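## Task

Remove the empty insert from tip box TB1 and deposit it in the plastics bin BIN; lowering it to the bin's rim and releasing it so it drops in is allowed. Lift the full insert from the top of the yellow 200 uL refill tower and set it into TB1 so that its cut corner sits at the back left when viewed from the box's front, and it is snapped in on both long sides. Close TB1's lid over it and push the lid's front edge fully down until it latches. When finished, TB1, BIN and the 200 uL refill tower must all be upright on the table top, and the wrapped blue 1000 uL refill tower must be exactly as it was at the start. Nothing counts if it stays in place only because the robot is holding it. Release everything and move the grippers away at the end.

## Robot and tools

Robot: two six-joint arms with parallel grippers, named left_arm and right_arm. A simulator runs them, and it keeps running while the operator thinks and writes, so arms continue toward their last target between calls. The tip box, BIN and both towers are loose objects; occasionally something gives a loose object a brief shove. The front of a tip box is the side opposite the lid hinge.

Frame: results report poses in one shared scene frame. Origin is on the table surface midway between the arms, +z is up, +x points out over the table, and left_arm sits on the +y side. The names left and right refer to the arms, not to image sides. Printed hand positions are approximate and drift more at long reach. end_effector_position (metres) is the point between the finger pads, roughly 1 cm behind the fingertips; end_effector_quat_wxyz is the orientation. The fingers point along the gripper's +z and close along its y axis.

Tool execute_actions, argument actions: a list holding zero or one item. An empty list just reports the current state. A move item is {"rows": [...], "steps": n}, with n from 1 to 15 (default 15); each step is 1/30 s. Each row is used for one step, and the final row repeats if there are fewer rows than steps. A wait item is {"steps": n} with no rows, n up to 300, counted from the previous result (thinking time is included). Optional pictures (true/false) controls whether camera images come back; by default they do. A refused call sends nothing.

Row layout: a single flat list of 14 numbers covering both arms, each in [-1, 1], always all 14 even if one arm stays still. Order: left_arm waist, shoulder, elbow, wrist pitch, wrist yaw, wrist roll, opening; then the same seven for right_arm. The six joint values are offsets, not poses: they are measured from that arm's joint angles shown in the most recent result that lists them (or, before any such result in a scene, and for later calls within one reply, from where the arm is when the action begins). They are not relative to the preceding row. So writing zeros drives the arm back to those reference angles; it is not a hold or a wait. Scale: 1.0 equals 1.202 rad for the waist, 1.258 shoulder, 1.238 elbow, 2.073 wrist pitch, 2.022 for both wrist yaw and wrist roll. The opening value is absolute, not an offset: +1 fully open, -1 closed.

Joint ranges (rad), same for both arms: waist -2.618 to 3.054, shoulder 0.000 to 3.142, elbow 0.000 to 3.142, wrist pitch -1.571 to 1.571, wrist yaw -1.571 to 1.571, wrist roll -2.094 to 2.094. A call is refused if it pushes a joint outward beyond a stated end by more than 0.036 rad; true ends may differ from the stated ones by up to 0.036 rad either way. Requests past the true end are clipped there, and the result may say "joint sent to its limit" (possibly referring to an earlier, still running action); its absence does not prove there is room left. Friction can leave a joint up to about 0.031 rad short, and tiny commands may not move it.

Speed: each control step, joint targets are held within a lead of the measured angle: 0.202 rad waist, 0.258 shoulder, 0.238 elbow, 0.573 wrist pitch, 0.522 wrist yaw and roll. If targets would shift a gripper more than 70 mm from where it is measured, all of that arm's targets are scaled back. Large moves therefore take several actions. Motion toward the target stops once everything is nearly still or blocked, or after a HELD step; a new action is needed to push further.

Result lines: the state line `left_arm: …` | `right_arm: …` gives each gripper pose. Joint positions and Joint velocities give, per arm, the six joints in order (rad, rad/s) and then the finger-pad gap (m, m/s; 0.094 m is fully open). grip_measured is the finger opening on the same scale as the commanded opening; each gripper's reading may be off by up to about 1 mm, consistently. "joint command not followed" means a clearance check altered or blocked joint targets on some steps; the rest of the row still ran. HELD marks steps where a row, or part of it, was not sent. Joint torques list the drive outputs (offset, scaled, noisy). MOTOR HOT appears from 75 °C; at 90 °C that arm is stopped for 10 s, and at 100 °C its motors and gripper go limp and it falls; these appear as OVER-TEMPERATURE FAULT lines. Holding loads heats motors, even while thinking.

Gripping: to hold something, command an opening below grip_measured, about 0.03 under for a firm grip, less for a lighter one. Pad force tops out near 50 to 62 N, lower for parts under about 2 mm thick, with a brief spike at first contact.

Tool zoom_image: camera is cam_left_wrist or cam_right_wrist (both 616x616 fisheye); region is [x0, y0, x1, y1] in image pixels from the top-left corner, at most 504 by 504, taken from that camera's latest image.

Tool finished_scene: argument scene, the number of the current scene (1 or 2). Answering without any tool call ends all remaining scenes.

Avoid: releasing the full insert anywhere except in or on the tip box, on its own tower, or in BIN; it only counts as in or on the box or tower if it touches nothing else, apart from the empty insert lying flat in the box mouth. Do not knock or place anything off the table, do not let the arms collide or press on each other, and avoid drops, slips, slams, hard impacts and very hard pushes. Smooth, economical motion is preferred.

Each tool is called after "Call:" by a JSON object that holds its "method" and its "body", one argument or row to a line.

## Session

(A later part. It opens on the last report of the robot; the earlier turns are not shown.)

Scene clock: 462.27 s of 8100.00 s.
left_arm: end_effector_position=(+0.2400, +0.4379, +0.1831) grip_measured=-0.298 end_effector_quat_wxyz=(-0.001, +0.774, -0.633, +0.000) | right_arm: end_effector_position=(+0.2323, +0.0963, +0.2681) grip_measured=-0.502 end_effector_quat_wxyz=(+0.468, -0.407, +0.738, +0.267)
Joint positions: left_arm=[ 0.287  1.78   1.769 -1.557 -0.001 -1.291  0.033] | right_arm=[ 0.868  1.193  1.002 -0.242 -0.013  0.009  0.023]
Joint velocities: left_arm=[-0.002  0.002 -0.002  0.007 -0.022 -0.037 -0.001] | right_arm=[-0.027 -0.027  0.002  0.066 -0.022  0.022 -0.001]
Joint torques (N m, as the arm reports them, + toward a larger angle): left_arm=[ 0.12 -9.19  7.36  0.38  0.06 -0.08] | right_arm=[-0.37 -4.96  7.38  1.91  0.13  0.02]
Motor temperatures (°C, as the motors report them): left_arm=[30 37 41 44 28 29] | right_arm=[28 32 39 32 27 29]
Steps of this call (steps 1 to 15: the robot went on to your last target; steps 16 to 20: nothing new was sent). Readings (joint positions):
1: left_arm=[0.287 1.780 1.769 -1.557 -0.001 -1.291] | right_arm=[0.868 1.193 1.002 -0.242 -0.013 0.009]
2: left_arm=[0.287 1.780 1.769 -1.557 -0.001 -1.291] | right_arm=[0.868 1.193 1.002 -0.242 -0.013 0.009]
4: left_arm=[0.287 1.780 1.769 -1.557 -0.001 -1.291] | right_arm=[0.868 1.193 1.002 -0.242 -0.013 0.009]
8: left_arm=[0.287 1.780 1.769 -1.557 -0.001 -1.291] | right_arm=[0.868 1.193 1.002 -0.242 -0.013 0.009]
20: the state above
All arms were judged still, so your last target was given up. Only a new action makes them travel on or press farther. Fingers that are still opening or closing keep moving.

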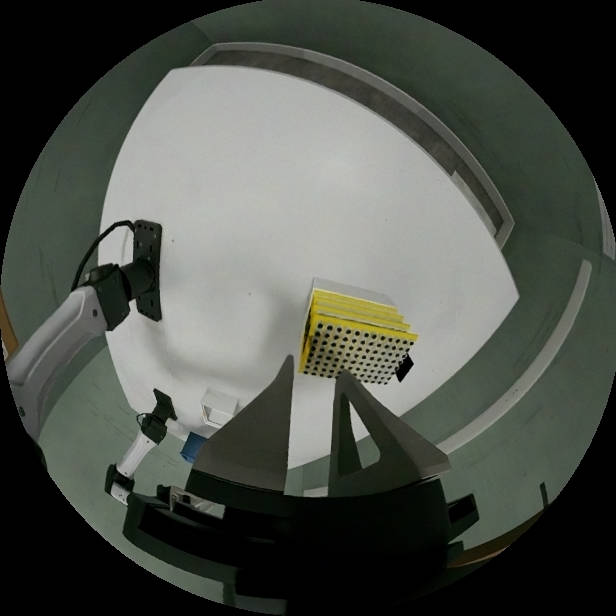

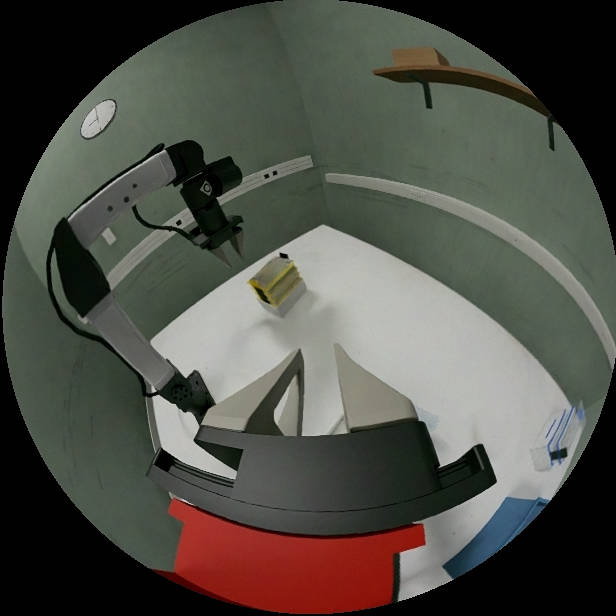

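Call:
{"method": "zoom_image", "body": {
  "camera": "cam_right_wrist",
  "region": [190, 210, 330, 330]
}}

Call:
{"method": "zoom_image", "body": {
  "camera": "cam_left_wrist",
  "region": [260, 260, 440, 410]
}}

Region (190, 210, 330, 330) of cam_right_wrist's 616x616 image, scaled by 3.600, with more detail than that image has; it fills the top 432 rows of this view, and the rest is white.

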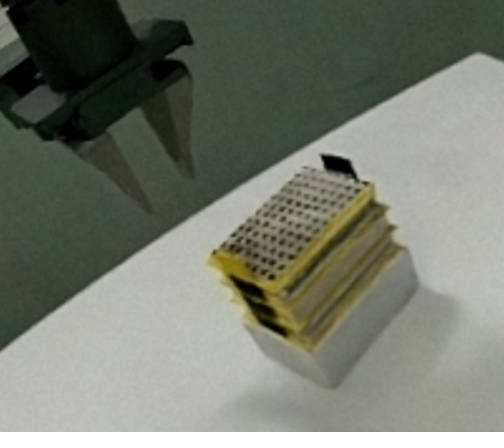

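Region (260, 260, 440, 410) of cam_left_wrist's 616x616 image, scaled by 2.800, with more detail than that image has.

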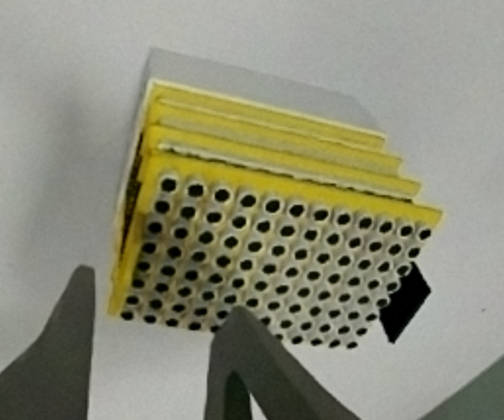

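Call:
{"method": "execute_actions", "body": {
  "actions": [
    {"rows": [[-0.121,-0.06,-0.175,0.074,0,-0.072,-0.3, 0,0,0,0,0,0,-0.5]], "steps": 15}
  ],
  "pictures": false
}}

Call:
{"method": "execute_actions", "body": {
  "actions": [
    {"steps": 15}
  ]
}}

Call:
{"method": "zoom_image", "body": {
  "camera": "cam_left_wrist",
  "region": [240, 240, 460, 420]
}}

Call:
{"method": "zoom_image", "body": {
  "camera": "cam_right_wrist",
  "region": [190, 210, 330, 330]
}}

Scene clock: 479.60 s of 8100.00 s.
left_arm: end_effector_position=(+0.2485, +0.3892, +0.1509) grip_measured=-0.298 end_effector_quat_wxyz=(+0.001, +0.768, -0.641, +0.000) | right_arm: end_effector_position=(+0.2323, +0.0963, +0.2681) grip_measured=-0.502 end_effector_quat_wxyz=(+0.468, -0.407, +0.738, +0.267)
Joint positions: left_arm=[ 0.135  1.718  1.566 -1.419  0.002 -1.422  0.033] | right_arm=[ 0.868  1.193  1.002 -0.242 -0.013  0.009  0.023]
Joint velocities: left_arm=[-0.002 -0.012  0.007  0.051 -0.037 -0.037 -0.   ] | right_arm=[ 0.007 -0.012 -0.007 -0.022  0.037 -0.051  0.   ]
Joint torques (N m, as the arm reports them, + toward a larger angle): left_arm=[ 0.68 -9.83  6.53  0.46  0.04 -0.2 ] | right_arm=[-0.03 -4.02  7.48  1.77  0.05  0.02]
Motor temperatures (°C, as the motors report them): left_arm=[30 40 40 42 28 29] | right_arm=[28 31 39 35 27 29]
Steps of this call (steps 1 to 90: nothing new was sent; then 13.83 s passed at rest; steps 91 to 105: all 15 steps of this action). Readings (joint positions):
91: left_arm=[0.274 1.766 1.736 -1.525 -0.007 -1.310] | right_arm=[0.868 1.193 1.002 -0.242 -0.013 0.009]
92: left_arm=[0.246 1.739 1.673 -1.487 -0.011 -1.334] | right_arm=[0.868 1.193 1.002 -0.242 -0.013 0.009]
94: left_arm=[0.173 1.719 1.596 -1.474 -0.007 -1.368] | right_arm=[0.868 1.193 1.002 -0.242 -0.013 0.009]
98: left_arm=[0.135 1.718 1.566 -1.445 0.002 -1.403] | right_arm=[0.868 1.193 1.002 -0.242 -0.013 0.009]
105: the state above

Scene clock: 480.10 s of 8100.00 s.
left_arm: end_effector_position=(+0.2498, +0.3896, +0.1509) grip_measured=-0.298 end_effector_quat_wxyz=(-0.001, +0.769, -0.639, +0.002) | right_arm: end_effector_position=(+0.2323, +0.0963, +0.2681) grip_measured=-0.502 end_effector_quat_wxyz=(+0.468, -0.407, +0.738, +0.267)
Joint positions: left_arm=[ 0.135  1.718  1.566 -1.414  0.002 -1.427  0.033] | right_arm=[ 0.868  1.193  1.002 -0.242 -0.013  0.009  0.023]
Joint velocities: left_arm=[-0.007  0.002 -0.002 -0.007 -0.007  0.022 -0.001] | right_arm=[ 0.007 -0.002  0.002  0.066 -0.066 -0.051  0.   ]
Joint torques (N m, as the arm reports them, + toward a larger angle): left_arm=[ 0.68 -9.86  6.44  0.49  0.03 -0.19] | right_arm=[-0.02 -4.03  7.49  1.77  0.05  0.02]
Motor temperatures (°C, as the motors report them): left_arm=[30 40 40 42 28 29] | right_arm=[28 31 39 35 27 29]
Steps of this call (steps 1 to 15: the robot went on to your last target). Readings (joint positions):
1: left_arm=[0.135 1.718 1.566 -1.418 0.002 -1.423] | right_arm=[0.868 1.193 1.002 -0.242 -0.013 0.009]
2: left_arm=[0.135 1.718 1.566 -1.417 0.002 -1.424] | right_arm=[0.868 1.193 1.002 -0.242 -0.013 0.009]
4: left_arm=[0.135 1.718 1.566 -1.416 0.002 -1.425] | right_arm=[0.868 1.193 1.002 -0.242 -0.013 0.009]
8: left_arm=[0.135 1.718 1.566 -1.415 0.002 -1.426] | right_arm=[0.868 1.193 1.002 -0.242 -0.013 0.009]
15: the state above
All arms were judged still, so your last target was given up. Only a new action makes them travel on or press farther. Fingers that are still opening or closing keep moving.

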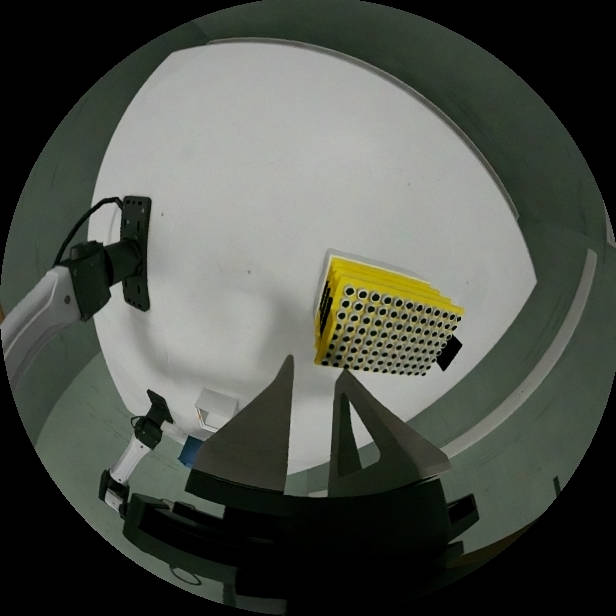

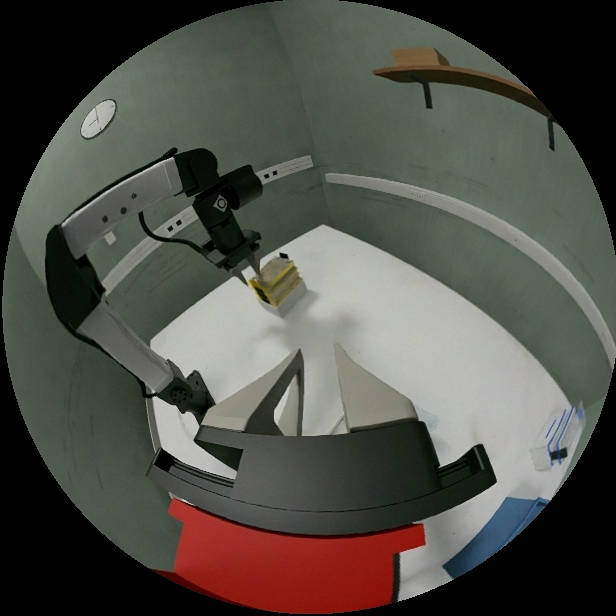

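Region (240, 240, 460, 420) of cam_left_wrist's 616x616 image, scaled by 2.291, with more detail than that image has; it fills the top 412 rows of this view, and the rest is white.

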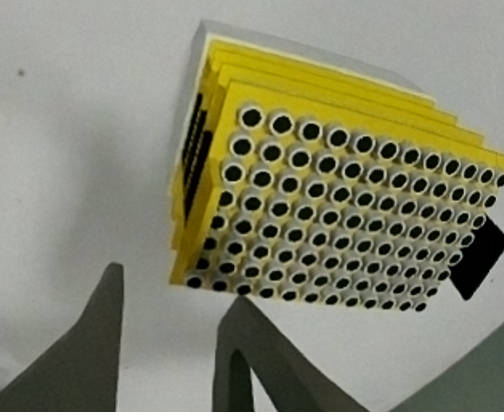

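Region (190, 210, 330, 330) of cam_right_wrist's 616x616 image, scaled by 3.600, with more detail than that image has; it fills the top 432 rows of this view, and the rest is white.

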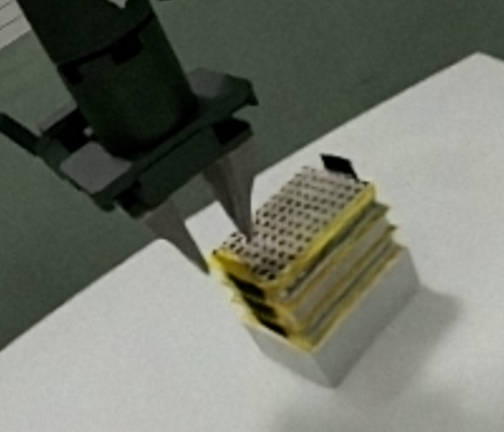

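Call:
{"method": "execute_actions", "body": {
  "actions": [
    {"rows": [[0.027,0.038,0.042,0,0,-0.058,-0.3, 0,0,0,0,0,0,-0.5]], "steps": 15}
  ]
}}

Call:
{"method": "zoom_image", "body": {
  "camera": "cam_left_wrist",
  "region": [240, 240, 460, 420]
}}

Scene clock: 501.17 s of 8100.00 s.
left_arm: end_effector_position=(+0.2562, +0.3994, +0.1519) grip_measured=-0.298 end_effector_quat_wxyz=(-0.005, +0.808, -0.589, +0.004) | right_arm: end_effector_position=(+0.2323, +0.0963, +0.2681) grip_measured=-0.502 end_effector_quat_wxyz=(+0.468, -0.407, +0.738, +0.267)
Joint positions: left_arm=[ 0.158  1.747  1.604 -1.415  0.002 -1.53   0.033] | right_arm=[ 0.868  1.193  1.002 -0.242 -0.013  0.009  0.023]
Joint velocities: left_arm=[ 0.002  0.002 -0.017  0.022 -0.037 -0.037  0.   ] | right_arm=[-0.007 -0.007 -0.007  0.022 -0.037  0.022 -0.001]
Joint torques (N m, as the arm reports them, + toward a larger angle): left_arm=[ 0.96 -7.28  8.79  0.41  0.07 -0.21] | right_arm=[-0.03 -4.    7.48  1.78  0.06  0.02]
Motor temperatures (°C, as the motors report them): left_arm=[30 43 40 40 28 29] | right_arm=[28 31 40 36 27 29]
Steps of this call (steps 1 to 90: nothing new was sent; then 17.57 s passed at rest; steps 91 to 105: all 15 steps of this action). Readings (joint positions):
91: left_arm=[0.137 1.722 1.572 -1.418 0.002 -1.442] | right_arm=[0.868 1.193 1.002 -0.242 -0.013 0.009]
92: left_arm=[0.142 1.730 1.585 -1.420 0.002 -1.461] | right_arm=[0.868 1.193 1.002 -0.242 -0.013 0.009]
94: left_arm=[0.152 1.742 1.601 -1.416 0.002 -1.487] | right_arm=[0.868 1.193 1.002 -0.242 -0.013 0.009]
98: left_arm=[0.158 1.747 1.604 -1.415 0.002 -1.515] | right_arm=[0.868 1.193 1.002 -0.242 -0.013 0.009]
105: the state above

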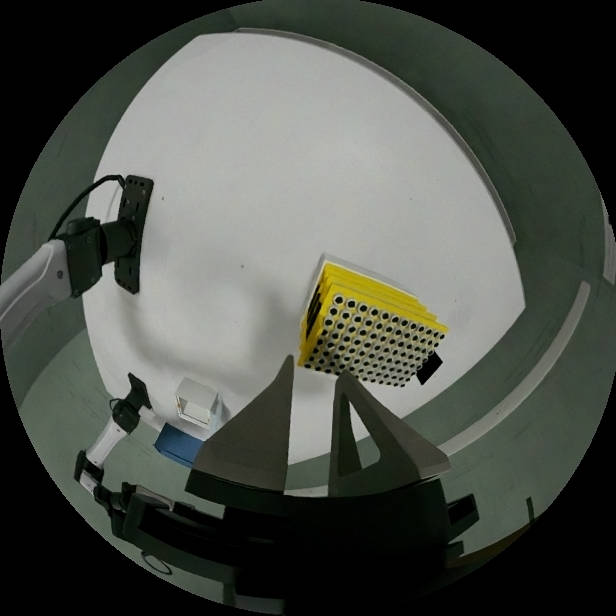

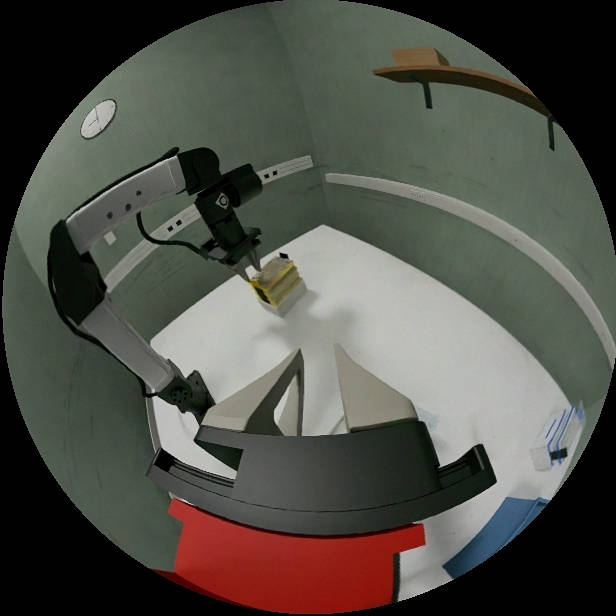

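Region (240, 240, 460, 420) of cam_left_wrist's 616x616 image, scaled by 2.291, with more detail than that image has; it fills the top 412 rows of this view, and the rest is white.

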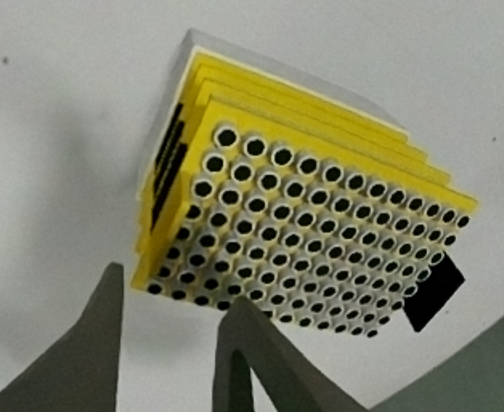

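Call:
{"method": "execute_actions", "body": {
  "actions": [
    {"rows": [[0,0,-0.065,0.029,0,0,-0.3, 0,0,0,0,0,0,-0.5]], "steps": 15}
  ]
}}

Call:
{"method": "zoom_image", "body": {
  "camera": "cam_left_wrist",
  "region": [240, 240, 460, 420]
}}

Call:
{"method": "zoom_image", "body": {
  "camera": "cam_right_wrist",
  "region": [220, 230, 320, 320]
}}

Scene clock: 508.33 s of 8100.00 s.
left_arm: end_effector_position=(+0.2534, +0.3983, +0.1368) grip_measured=-0.298 end_effector_quat_wxyz=(+0.001, +0.809, -0.587, +0.001) | right_arm: end_effector_position=(+0.2323, +0.0963, +0.2681) grip_measured=-0.502 end_effector_quat_wxyz=(+0.468, -0.407, +0.738, +0.267)
Joint positions: left_arm=[ 0.158  1.743  1.539 -1.367  0.002 -1.535  0.033] | right_arm=[ 0.868  1.193  1.002 -0.242 -0.013  0.009  0.023]
Joint velocities: left_arm=[ 0.002  0.002 -0.002 -0.022  0.066  0.051  0.001] | right_arm=[-0.012 -0.007  0.002 -0.095  0.095 -0.066  0.   ]
Joint torques (N m, as the arm reports them, + toward a larger angle): left_arm=[ 0.12 -8.64  6.16  0.47  0.06 -0.03] | right_arm=[ 0.   -4.08  7.47  1.78  0.05  0.01]
Motor temperatures (°C, as the motors report them): left_arm=[30 43 40 40 28 29] | right_arm=[28 31 40 36 27 29]
Steps of this call (steps 1 to 15: the robot went on to your last target; steps 16 to 90: nothing new was sent; then 3.67 s passed at rest; steps 91 to 105: all 15 steps of this action). Readings (joint positions):
91: left_arm=[0.158 1.746 1.595 -1.406 0.002 -1.535] | right_arm=[0.868 1.193 1.002 -0.242 -0.013 0.009]
92: left_arm=[0.158 1.743 1.579 -1.394 0.002 -1.535] | right_arm=[0.868 1.193 1.002 -0.242 -0.013 0.009]
94: left_arm=[0.158 1.743 1.551 -1.384 0.002 -1.535] | right_arm=[0.868 1.193 1.002 -0.242 -0.013 0.009]
98: left_arm=[0.158 1.743 1.539 -1.376 0.002 -1.535] | right_arm=[0.868 1.193 1.002 -0.242 -0.013 0.009]
105: the state above

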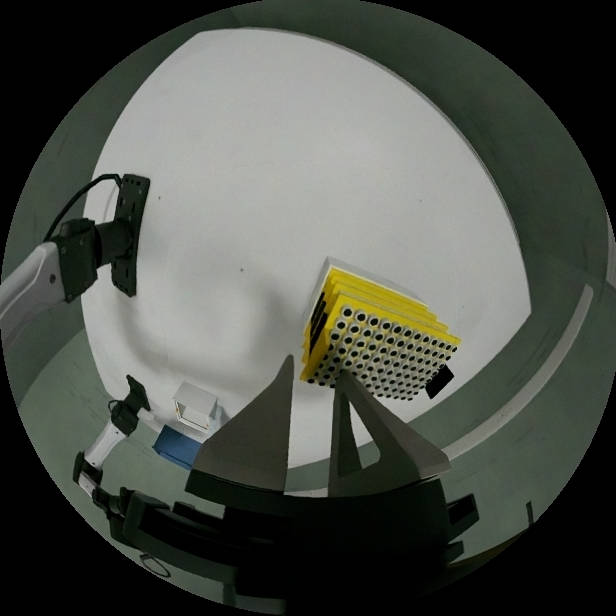

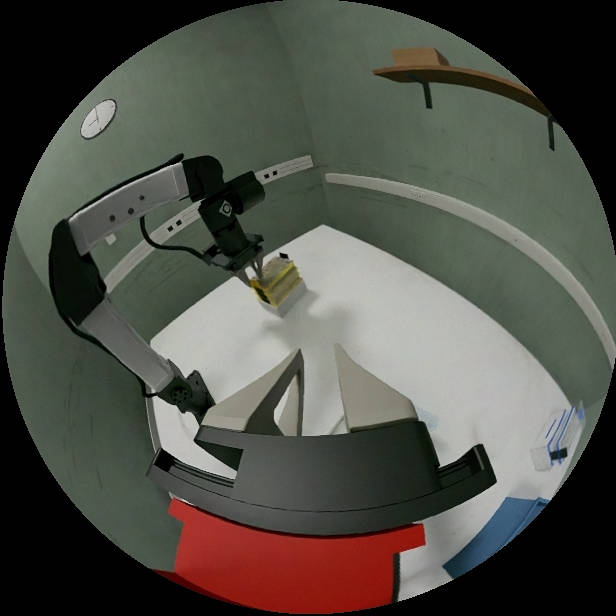

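Region (240, 240, 460, 420) of cam_left_wrist's 616x616 image, scaled by 2.291, with more detail than that image has; it fills the top 412 rows of this view, and the rest is white.

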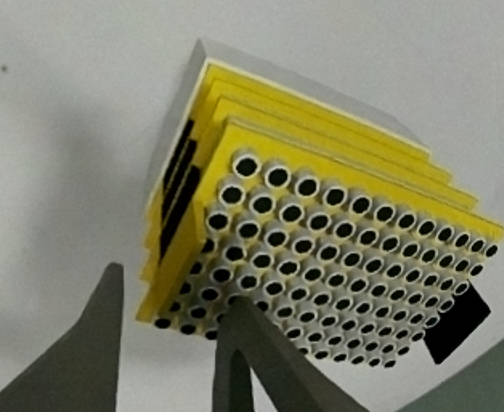

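Region (220, 230, 320, 320) of cam_right_wrist's 616x616 image, scaled by 5.040, with more detail than that image has; it fills the top 454 rows of this view, and the rest is white.

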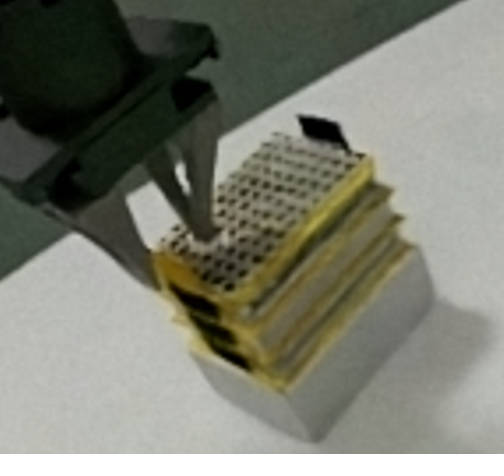

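Call:
{"method": "execute_actions", "body": {
  "actions": [
    {"rows": [[0,0,-0.044,0.023,0,0,-0.3, 0,0,0,0,0,0,-0.5]], "steps": 15}
  ]
}}

Call:
{"method": "zoom_image", "body": {
  "camera": "cam_left_wrist",
  "region": [240, 240, 460, 420]
}}

Call:
{"method": "zoom_image", "body": {
  "camera": "cam_right_wrist",
  "region": [220, 230, 320, 320]
}}

Scene clock: 514.67 s of 8100.00 s.
left_arm: end_effector_position=(+0.2537, +0.3985, +0.1281) grip_measured=-0.298 end_effector_quat_wxyz=(-0.000, +0.809, -0.587, +0.001) | right_arm: end_effector_position=(+0.2323, +0.0963, +0.2681) grip_measured=-0.502 end_effector_quat_wxyz=(+0.468, -0.407, +0.738, +0.267)
Joint positions: left_arm=[ 0.158  1.742  1.504 -1.33   0.002 -1.535  0.033] | right_arm=[ 0.868  1.193  1.002 -0.242 -0.013  0.009  0.023]
Joint velocities: left_arm=[ 0.007 -0.012 -0.027  0.022 -0.037  0.066  0.   ] | right_arm=[-0.002  0.007  0.012 -0.022 -0.037 -0.007  0.   ]
Joint torques (N m, as the arm reports them, + toward a larger angle): left_arm=[ 0.13 -8.85  6.02  0.46  0.06 -0.07] | right_arm=[-0.03 -4.01  7.47  1.78  0.05  0.02]
Motor temperatures (°C, as the motors report them): left_arm=[30 43 40 39 28 29] | right_arm=[28 30 40 37 27 29]
Steps of this call (steps 1 to 15: the robot went on to your last target; steps 16 to 90: nothing new was sent; then 2.83 s passed at rest; steps 91 to 105: all 15 steps of this action). Readings (joint positions):
91: left_arm=[0.158 1.743 1.535 -1.359 0.002 -1.535] | right_arm=[0.868 1.193 1.002 -0.242 -0.013 0.009]
92: left_arm=[0.158 1.742 1.526 -1.351 0.002 -1.535] | right_arm=[0.868 1.193 1.002 -0.242 -0.013 0.009]
94: left_arm=[0.158 1.742 1.510 -1.343 0.002 -1.535] | right_arm=[0.868 1.193 1.002 -0.242 -0.013 0.009]
98: left_arm=[0.158 1.742 1.504 -1.337 0.002 -1.535] | right_arm=[0.868 1.193 1.002 -0.242 -0.013 0.009]
105: the state above

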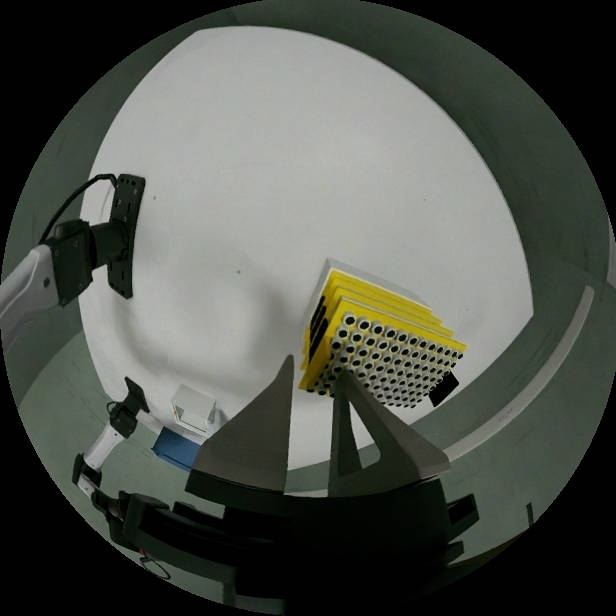

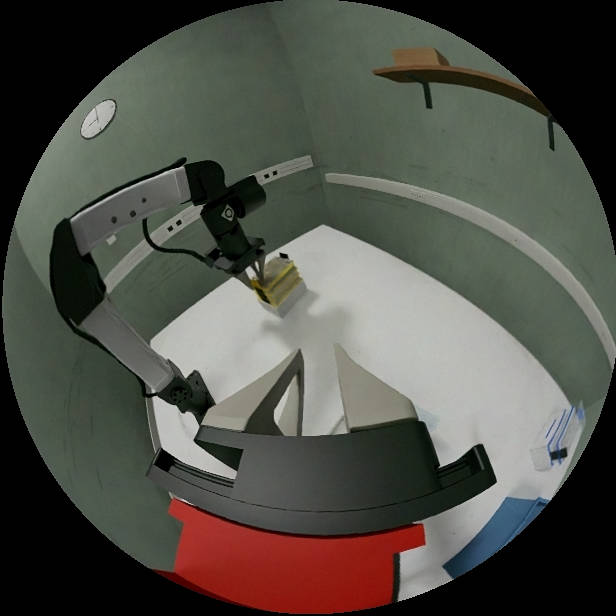

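Region (240, 240, 460, 420) of cam_left_wrist's 616x616 image, scaled by 2.291, with more detail than that image has; it fills the top 412 rows of this view, and the rest is white.

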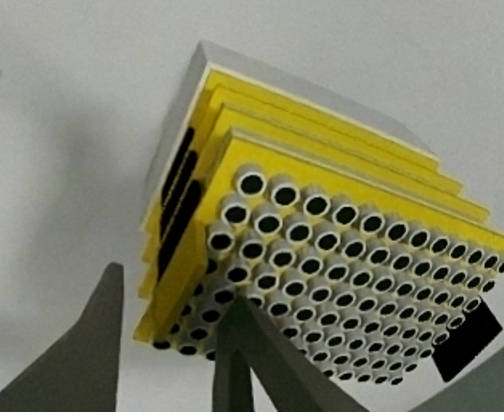

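Region (220, 230, 320, 320) of cam_right_wrist's 616x616 image, scaled by 5.040, with more detail than that image has; it fills the top 454 rows of this view, and the rest is white.

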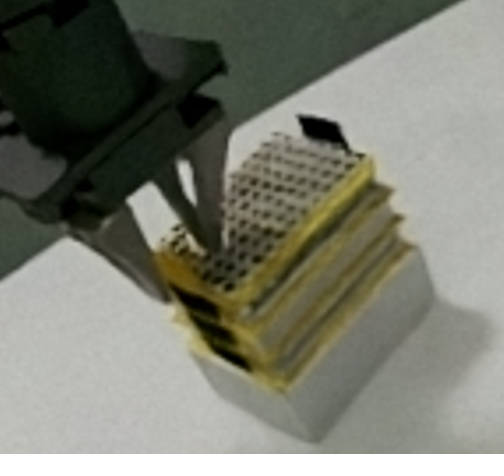

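Call:
{"method": "execute_actions", "body": {
  "actions": [
    {"rows": [[0,0,0,0,0,0,-1, 0,0,0,0,0,0,-0.5]], "steps": 15}
  ]
}}

Call:
{"method": "zoom_image", "body": {
  "camera": "cam_left_wrist",
  "region": [240, 240, 460, 420]
}}

Scene clock: 518.17 s of 8100.00 s.
left_arm: end_effector_position=(+0.2540, +0.3986, +0.1281) grip_measured=-0.968 end_effector_quat_wxyz=(-0.001, +0.809, -0.587, +0.002) | right_arm: end_effector_position=(+0.2323, +0.0963, +0.2681) grip_measured=-0.502 end_effector_quat_wxyz=(+0.468, -0.407, +0.738, +0.267)
Joint positions: left_arm=[ 0.158  1.742  1.504 -1.329  0.002 -1.535  0.001] | right_arm=[ 0.868  1.193  1.002 -0.242 -0.013  0.009  0.023]
Joint velocities: left_arm=[-0.007  0.002 -0.012  0.066 -0.007 -0.095 -0.   ] | right_arm=[-0.012  0.002 -0.017  0.022  0.051 -0.007 -0.001]
Joint torques (N m, as the arm reports them, + toward a larger angle): left_arm=[ 0.15 -8.97  7.65  0.36  0.06 -0.08] | right_arm=[-0.03 -4.03  7.5   1.79  0.05  0.02]
Motor temperatures (°C, as the motors report them): left_arm=[30 43 40 39 28 29] | right_arm=[28 30 40 37 27 29]
Steps of this call (steps 1 to 15: the robot went on to your last target; steps 16 to 90: nothing new was sent; steps 91 to 105: all 15 steps of this action). Readings (joint positions):
91: left_arm=[0.158 1.742 1.504 -1.329 0.002 -1.535] | right_arm=[0.868 1.193 1.002 -0.242 -0.013 0.009]
92: left_arm=[0.158 1.742 1.504 -1.329 0.002 -1.535] | right_arm=[0.868 1.193 1.002 -0.242 -0.013 0.009]
94: left_arm=[0.158 1.742 1.504 -1.329 0.002 -1.535] | right_arm=[0.868 1.193 1.002 -0.242 -0.013 0.009]
98: left_arm=[0.158 1.742 1.504 -1.329 0.002 -1.535] | right_arm=[0.868 1.193 1.002 -0.242 -0.013 0.009]
105: the state above

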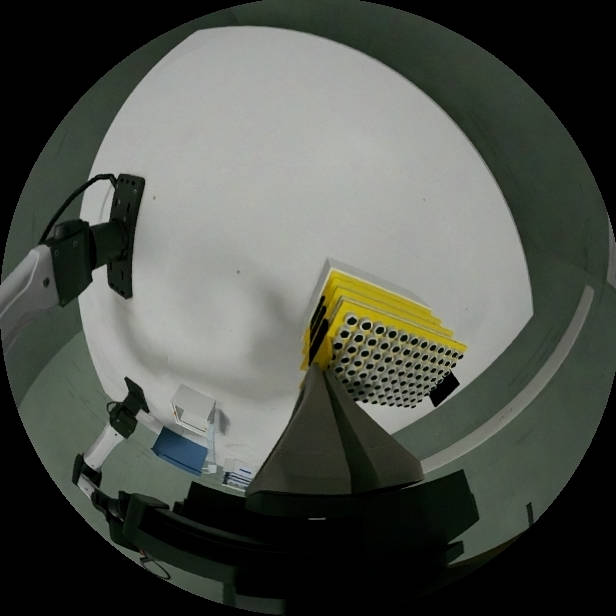

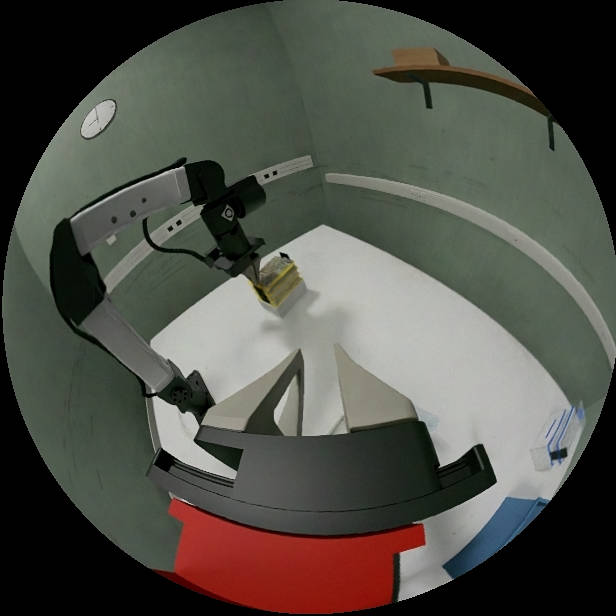

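Region (240, 240, 460, 420) of cam_left_wrist's 616x616 image, scaled by 2.291, with more detail than that image has; it fills the top 412 rows of this view, and the rest is white.

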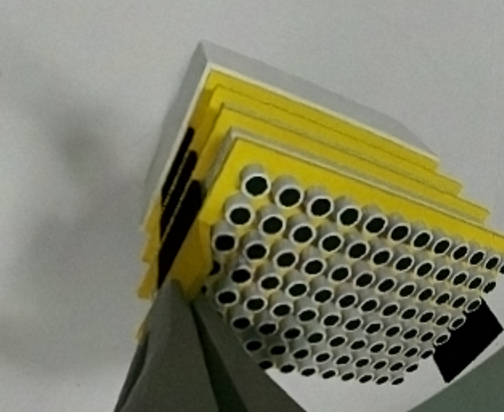

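Call:
{"method": "execute_actions", "body": {
  "actions": [
    {"rows": [[0,0,0.02,-0.008,0,0,-1, 0,0,0,0,0,0,-0.5],[0,0,0.03,-0.014,0,0,-1, 0,0,0,0,0,0,-0.5],[0,0.003,0.04,-0.02,0,0,-1, 0,0,0,0,0,0,-0.5],[0,0.006,0.05,-0.026,0,0,-1, 0,0,0,0,0,0,-0.5],[0,0.009,0.06,-0.032,0,0,-1, 0,0,0,0,0,0,-0.5],[0,0.012,0.07,-0.038,0,0,-1, 0,0,0,0,0,0,-0.5],[0,0.014,0.08,-0.044,0,0,-1, 0,0,0,0,0,0,-0.5],[0,0.016,0.09,-0.05,0,0,-1, 0,0,0,0,0,0,-0.5],[0,0.018,0.1,-0.056,0,0,-1, 0,0,0,0,0,0,-0.5],[0,0.02,0.115,-0.063,0,0,-1, 0,0,0,0,0,0,-0.5]], "steps": 15}
  ]
}}

Call:
{"method": "zoom_image", "body": {
  "camera": "cam_right_wrist",
  "region": [210, 220, 320, 320]
}}

Scene clock: 526.17 s of 8100.00 s.
left_arm: end_effector_position=(+0.2567, +0.3995, +0.1599) grip_measured=-0.968 end_effector_quat_wxyz=(-0.008, +0.809, -0.587, +0.007) | right_arm: end_effector_position=(+0.2323, +0.0963, +0.2681) grip_measured=-0.502 end_effector_quat_wxyz=(+0.468, -0.407, +0.738, +0.267)
Joint positions: left_arm=[ 0.158  1.744  1.632 -1.437  0.002 -1.535  0.001] | right_arm=[ 0.868  1.193  1.002 -0.242 -0.013  0.009  0.023]
Joint velocities: left_arm=[-0.007 -0.022 -0.017 -0.066 -0.037  0.007  0.   ] | right_arm=[-0.002  0.007  0.012 -0.007 -0.037 -0.037 -0.001]
Joint torques (N m, as the arm reports them, + toward a larger angle): left_arm=[ 0.15 -6.77  8.81  0.27  0.06 -0.07] | right_arm=[ 0.   -4.03  7.5   1.77  0.05  0.02]
Motor temperatures (°C, as the motors report them): left_arm=[30 44 40 39 28 29] | right_arm=[28 30 41 37 27 29]
Steps of this call (steps 1 to 15: the robot went on to your last target; steps 16 to 90: nothing new was sent; then 4.50 s passed at rest; steps 91 to 105: all 15 steps of this action). Readings (joint positions):
91: left_arm=[0.158 1.742 1.505 -1.330 0.002 -1.535] | right_arm=[0.868 1.193 1.002 -0.242 -0.013 0.009]
92: left_arm=[0.158 1.742 1.509 -1.333 0.002 -1.535] | right_arm=[0.868 1.193 1.002 -0.242 -0.013 0.009]
94: left_arm=[0.158 1.742 1.526 -1.347 0.002 -1.535] | right_arm=[0.868 1.193 1.002 -0.242 -0.013 0.009]
98: left_arm=[0.158 1.742 1.576 -1.387 0.002 -1.535] | right_arm=[0.868 1.193 1.002 -0.242 -0.013 0.009]
105: the state above

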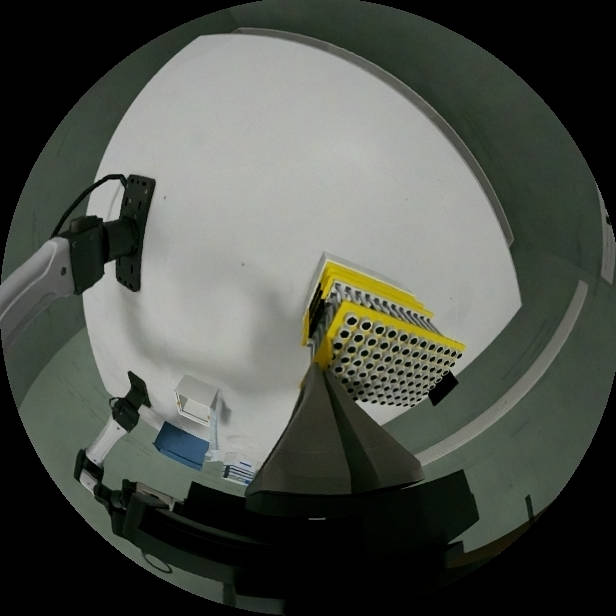

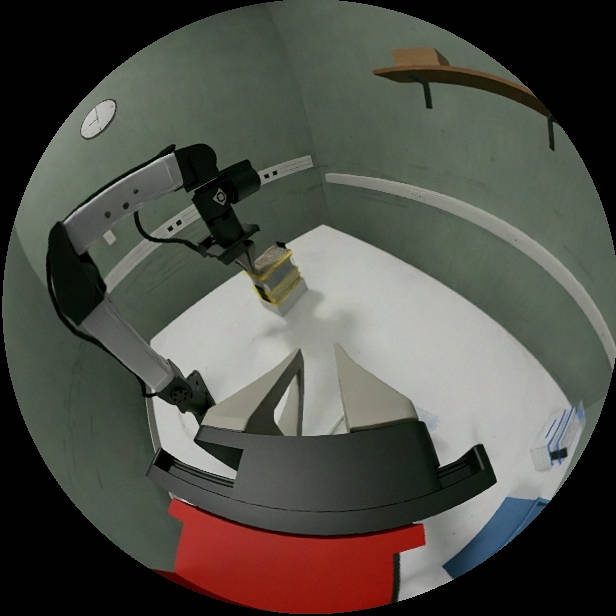

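Region (210, 220, 320, 320) of cam_right_wrist's 616x616 image, scaled by 4.582, with more detail than that image has; it fills the top 458 rows of this view, and the rest is white.

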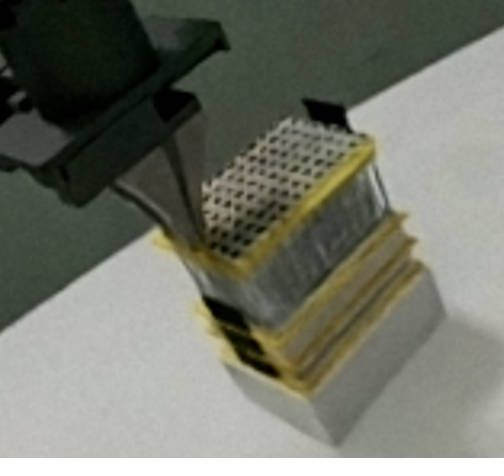

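Continue lifting.

Call:
{"method": "execute_actions", "body": {
  "actions": [
    {"rows": [[0,0.01,0.02,-0.012,0,0,-1, 0,0,0,0,0,0,-0.5],[0,0.015,0.035,-0.02,0,0,-1, 0,0,0,0,0,0,-0.5],[0,0.02,0.05,-0.028,0,0,-1, 0,0,0,0,0,0,-0.5],[0,0.025,0.065,-0.036,0,0,-1, 0,0,0,0,0,0,-0.5],[0,0.03,0.08,-0.044,0,0,-1, 0,0,0,0,0,0,-0.5],[0,0.035,0.095,-0.052,0,0,-1, 0,0,0,0,0,0,-0.5],[0,0.038,0.11,-0.06,0,0,-1, 0,0,0,0,0,0,-0.5],[0,0.04,0.123,-0.068,0,0,-1, 0,0,0,0,0,0,-0.5]], "steps": 15}
  ]
}}

Call:
{"method": "zoom_image", "body": {
  "camera": "cam_right_wrist",
  "region": [210, 220, 320, 320]
}}

Scene clock: 531.00 s of 8100.00 s.
left_arm: end_effector_position=(+0.2591, +0.4004, +0.1857) grip_measured=-0.968 end_effector_quat_wxyz=(-0.008, +0.809, -0.587, +0.007) | right_arm: end_effector_position=(+0.2323, +0.0963, +0.2681) grip_measured=-0.502 end_effector_quat_wxyz=(+0.468, -0.407, +0.738, +0.267)
Joint positions: left_arm=[ 0.158  1.773  1.771 -1.548  0.002 -1.535  0.001] | right_arm=[ 0.868  1.193  1.002 -0.242 -0.013  0.009  0.023]
Joint velocities: left_arm=[-0.007 -0.007 -0.002 -0.154  0.007  0.022 -0.   ] | right_arm=[ 0.002 -0.007 -0.017 -0.081 -0.022 -0.051 -0.   ]
Joint torques (N m, as the arm reports them, + toward a larger angle): left_arm=[ 0.13 -7.17  8.47  0.34  0.05 -0.08] | right_arm=[-0.01 -4.02  7.49  1.78  0.06  0.02]
Motor temperatures (°C, as the motors report them): left_arm=[30 43 41 38 28 29] | right_arm=[28 30 41 37 27 29]
joint sent to its limit (left arm) — the command would take joint 4 (wrist pitch) past its lower limit, so that joint was sent only as far as its limit.
Steps of this call (steps 1 to 30: the robot went on to your last target; steps 31 to 100: nothing new was sent; then 1.00 s passed at rest; steps 101 to 115: all 15 steps of this action). Readings (joint positions):
101: left_arm=[0.158 1.744 1.633 -1.450 0.002 -1.535] | right_arm=[0.868 1.193 1.002 -0.242 -0.013 0.009]
102: left_arm=[0.158 1.745 1.638 -1.454 0.002 -1.535] | right_arm=[0.868 1.193 1.002 -0.242 -0.013 0.009]
104: left_arm=[0.158 1.752 1.664 -1.470 0.002 -1.535] | right_arm=[0.868 1.193 1.002 -0.242 -0.013 0.009]
108: left_arm=[0.158 1.770 1.739 -1.511 0.002 -1.535] | right_arm=[0.868 1.193 1.002 -0.242 -0.013 0.009]
115: the state above

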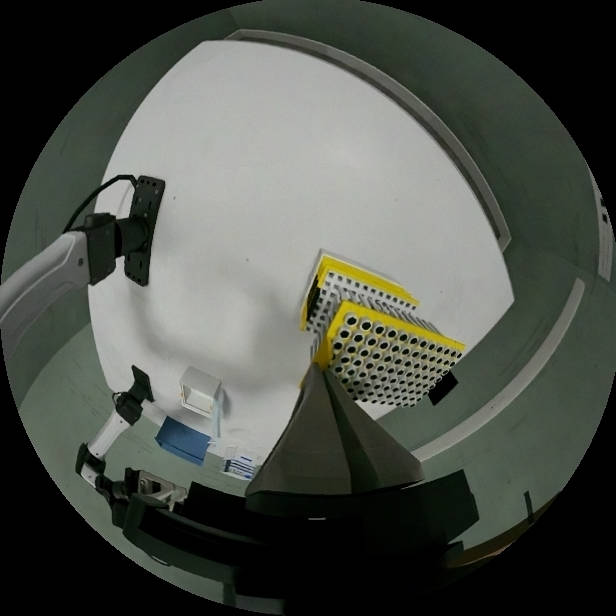

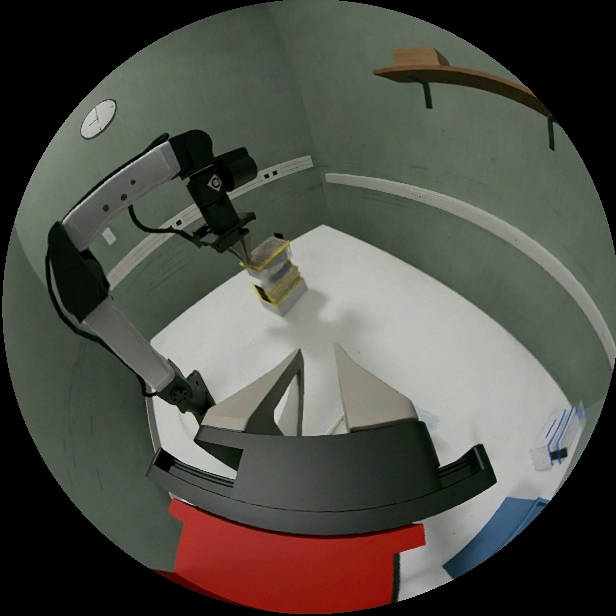

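Region (210, 220, 320, 320) of cam_right_wrist's 616x616 image, scaled by 4.582, with more detail than that image has; it fills the top 458 rows of this view, and the rest is white.

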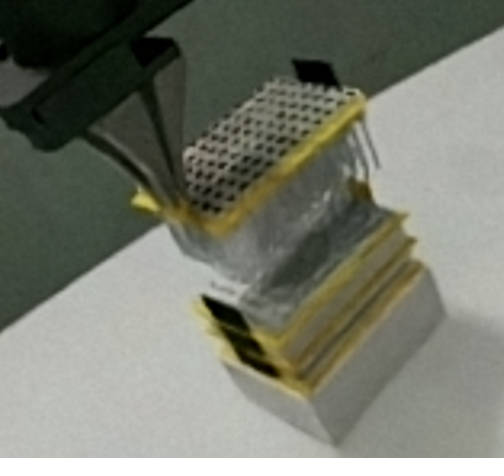

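Call:
{"method": "execute_actions", "body": {
  "actions": [
    {"rows": [[-0.1,0,0,0,0,0,-1, -0.68,0,0.32,-0.455,0,0,-0.5],[-0.2,0,0,0,0,0.1,-1, -0.68,0,0.32,-0.455,0,0,-0.5],[-0.29,0,0,0,0,0.3,-1, -0.68,0,0.32,-0.455,0,0,-0.5],[-0.29,0,0,0,0,0.6,-1, -0.68,0,0.32,-0.455,0,0,-0.5],[-0.29,0,0,0,0,1,-1, -0.68,0,0.32,-0.455,0,0,-0.5]], "steps": 15}
  ],
  "pictures": false
}}

Call:
{"method": "execute_actions", "body": {
  "actions": [
    {"steps": 30}
  ]
}}

Scene clock: 549.53 s of 8100.00 s.
left_arm: end_effector_position=(+0.2796, +0.2854, +0.1858) grip_measured=-0.969 end_effector_quat_wxyz=(+0.012, -0.124, +0.992, -0.006) | right_arm: end_effector_position=(+0.3161, -0.1829, +0.2651) grip_measured=-0.502 end_effector_quat_wxyz=(+0.311, -0.089, +0.946, +0.034)
Joint positions: left_arm=[-0.201  1.773  1.771 -1.544  0.009 -0.256  0.001] | right_arm=[ 0.053  1.197  1.379 -1.117 -0.005  0.008  0.023]
Joint velocities: left_arm=[-0.017 -0.002 -0.027  0.11  -0.022  2.806 -0.   ] | right_arm=[-0.081  0.002 -0.007 -0.491 -0.037 -0.037  0.   ]
Joint torques (N m, as the arm reports them, + toward a larger angle): left_arm=[ 1.01 -9.24  7.46  0.47  0.02 -0.02] | right_arm=[ 0.21 -3.1   7.79  1.28 -0.01  0.07]
Motor temperatures (°C, as the motors report them): left_arm=[30 43 41 38 28 29] | right_arm=[28 30 41 38 27 29]
joint sent to its limit (left arm) — the command would take joint 4 (wrist pitch) past its lower limit, so that joint was sent only as far as its limit.
From where the robot then was, a joint's target lay farther than a number of 1.0 reaches, so one or more steps of this call were cut to that.
Steps of this call (steps 1 to 30: the robot went on to your last target; steps 31 to 100: nothing new was sent; then 14.70 s passed at rest; steps 101 to 115: all 15 steps of this action). Readings (joint positions):
101: left_arm=[0.148 1.773 1.771 -1.560 -0.003 -1.535] | right_arm=[0.846 1.196 1.035 -0.319 -0.026 0.008]
102: left_arm=[0.116 1.773 1.771 -1.560 -0.012 -1.508] | right_arm=[0.795 1.206 1.093 -0.437 -0.031 0.007]
104: left_arm=[0.000 1.773 1.771 -1.555 -0.017 -1.329] | right_arm=[0.670 1.214 1.211 -0.622 -0.027 0.007]
108: left_arm=[-0.203 1.773 1.771 -1.544 0.006 -0.938] | right_arm=[0.415 1.202 1.364 -0.889 -0.021 0.007]
115: the state above

Scene clock: 550.53 s of 8100.00 s.
left_arm: end_effector_position=(+0.2796, +0.2854, +0.1858) grip_measured=-0.969 end_effector_quat_wxyz=(+0.013, +0.240, +0.971, -0.001) | right_arm: end_effector_position=(+0.3042, -0.1852, +0.2567) grip_measured=-0.502 end_effector_quat_wxyz=(+0.283, -0.089, +0.955, +0.031)
Joint positions: left_arm=[-0.201  1.773  1.771 -1.544  0.009  0.477  0.001] | right_arm=[ 0.053  1.197  1.379 -1.177 -0.005  0.008  0.023]
Joint velocities: left_arm=[ 0.007 -0.017 -0.012 -0.037 -0.022 -0.051 -0.001] | right_arm=[-0.022 -0.007  0.007  0.007  0.022 -0.007  0.   ]
Joint torques (N m, as the arm reports them, + toward a larger angle): left_arm=[ 1.09 -9.26  7.51  0.49  0.07  0.05] | right_arm=[-0.18 -3.28  7.7   1.16  0.    0.04]
Motor temperatures (°C, as the motors report them): left_arm=[30 43 41 38 28 29] | right_arm=[28 30 41 38 27 29]
Steps of this call (steps 1 to 30: the robot went on to your last target). Readings (joint positions):
1: left_arm=[-0.201 1.773 1.771 -1.544 0.009 -0.159] | right_arm=[0.053 1.197 1.379 -1.131 -0.005 0.008]
2: left_arm=[-0.201 1.773 1.771 -1.544 0.009 -0.061] | right_arm=[0.053 1.197 1.379 -1.141 -0.005 0.008]
4: left_arm=[-0.201 1.773 1.771 -1.544 0.009 0.123] | right_arm=[0.053 1.197 1.379 -1.156 -0.005 0.008]
8: left_arm=[-0.201 1.773 1.771 -1.544 0.009 0.334] | right_arm=[0.053 1.197 1.379 -1.169 -0.005 0.008]
30: the state above

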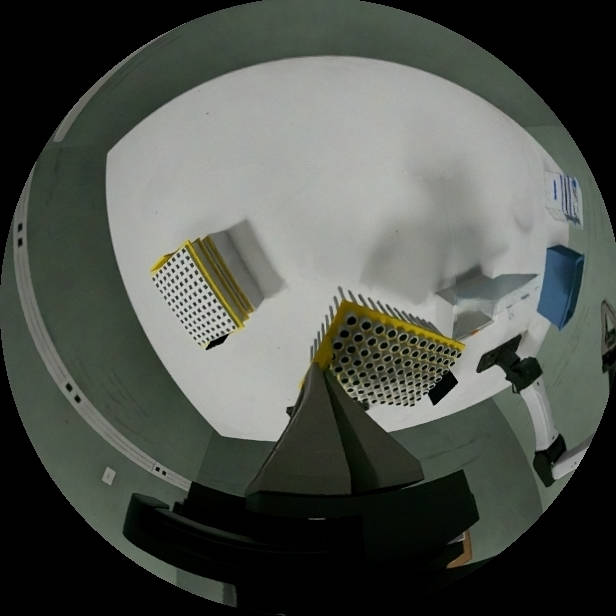

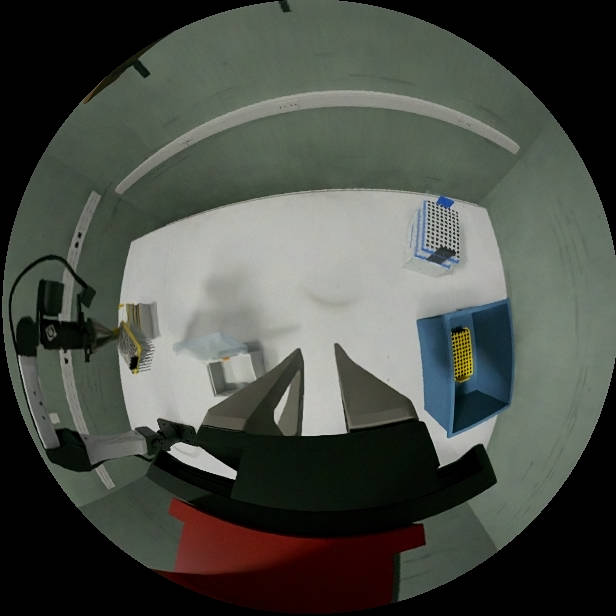

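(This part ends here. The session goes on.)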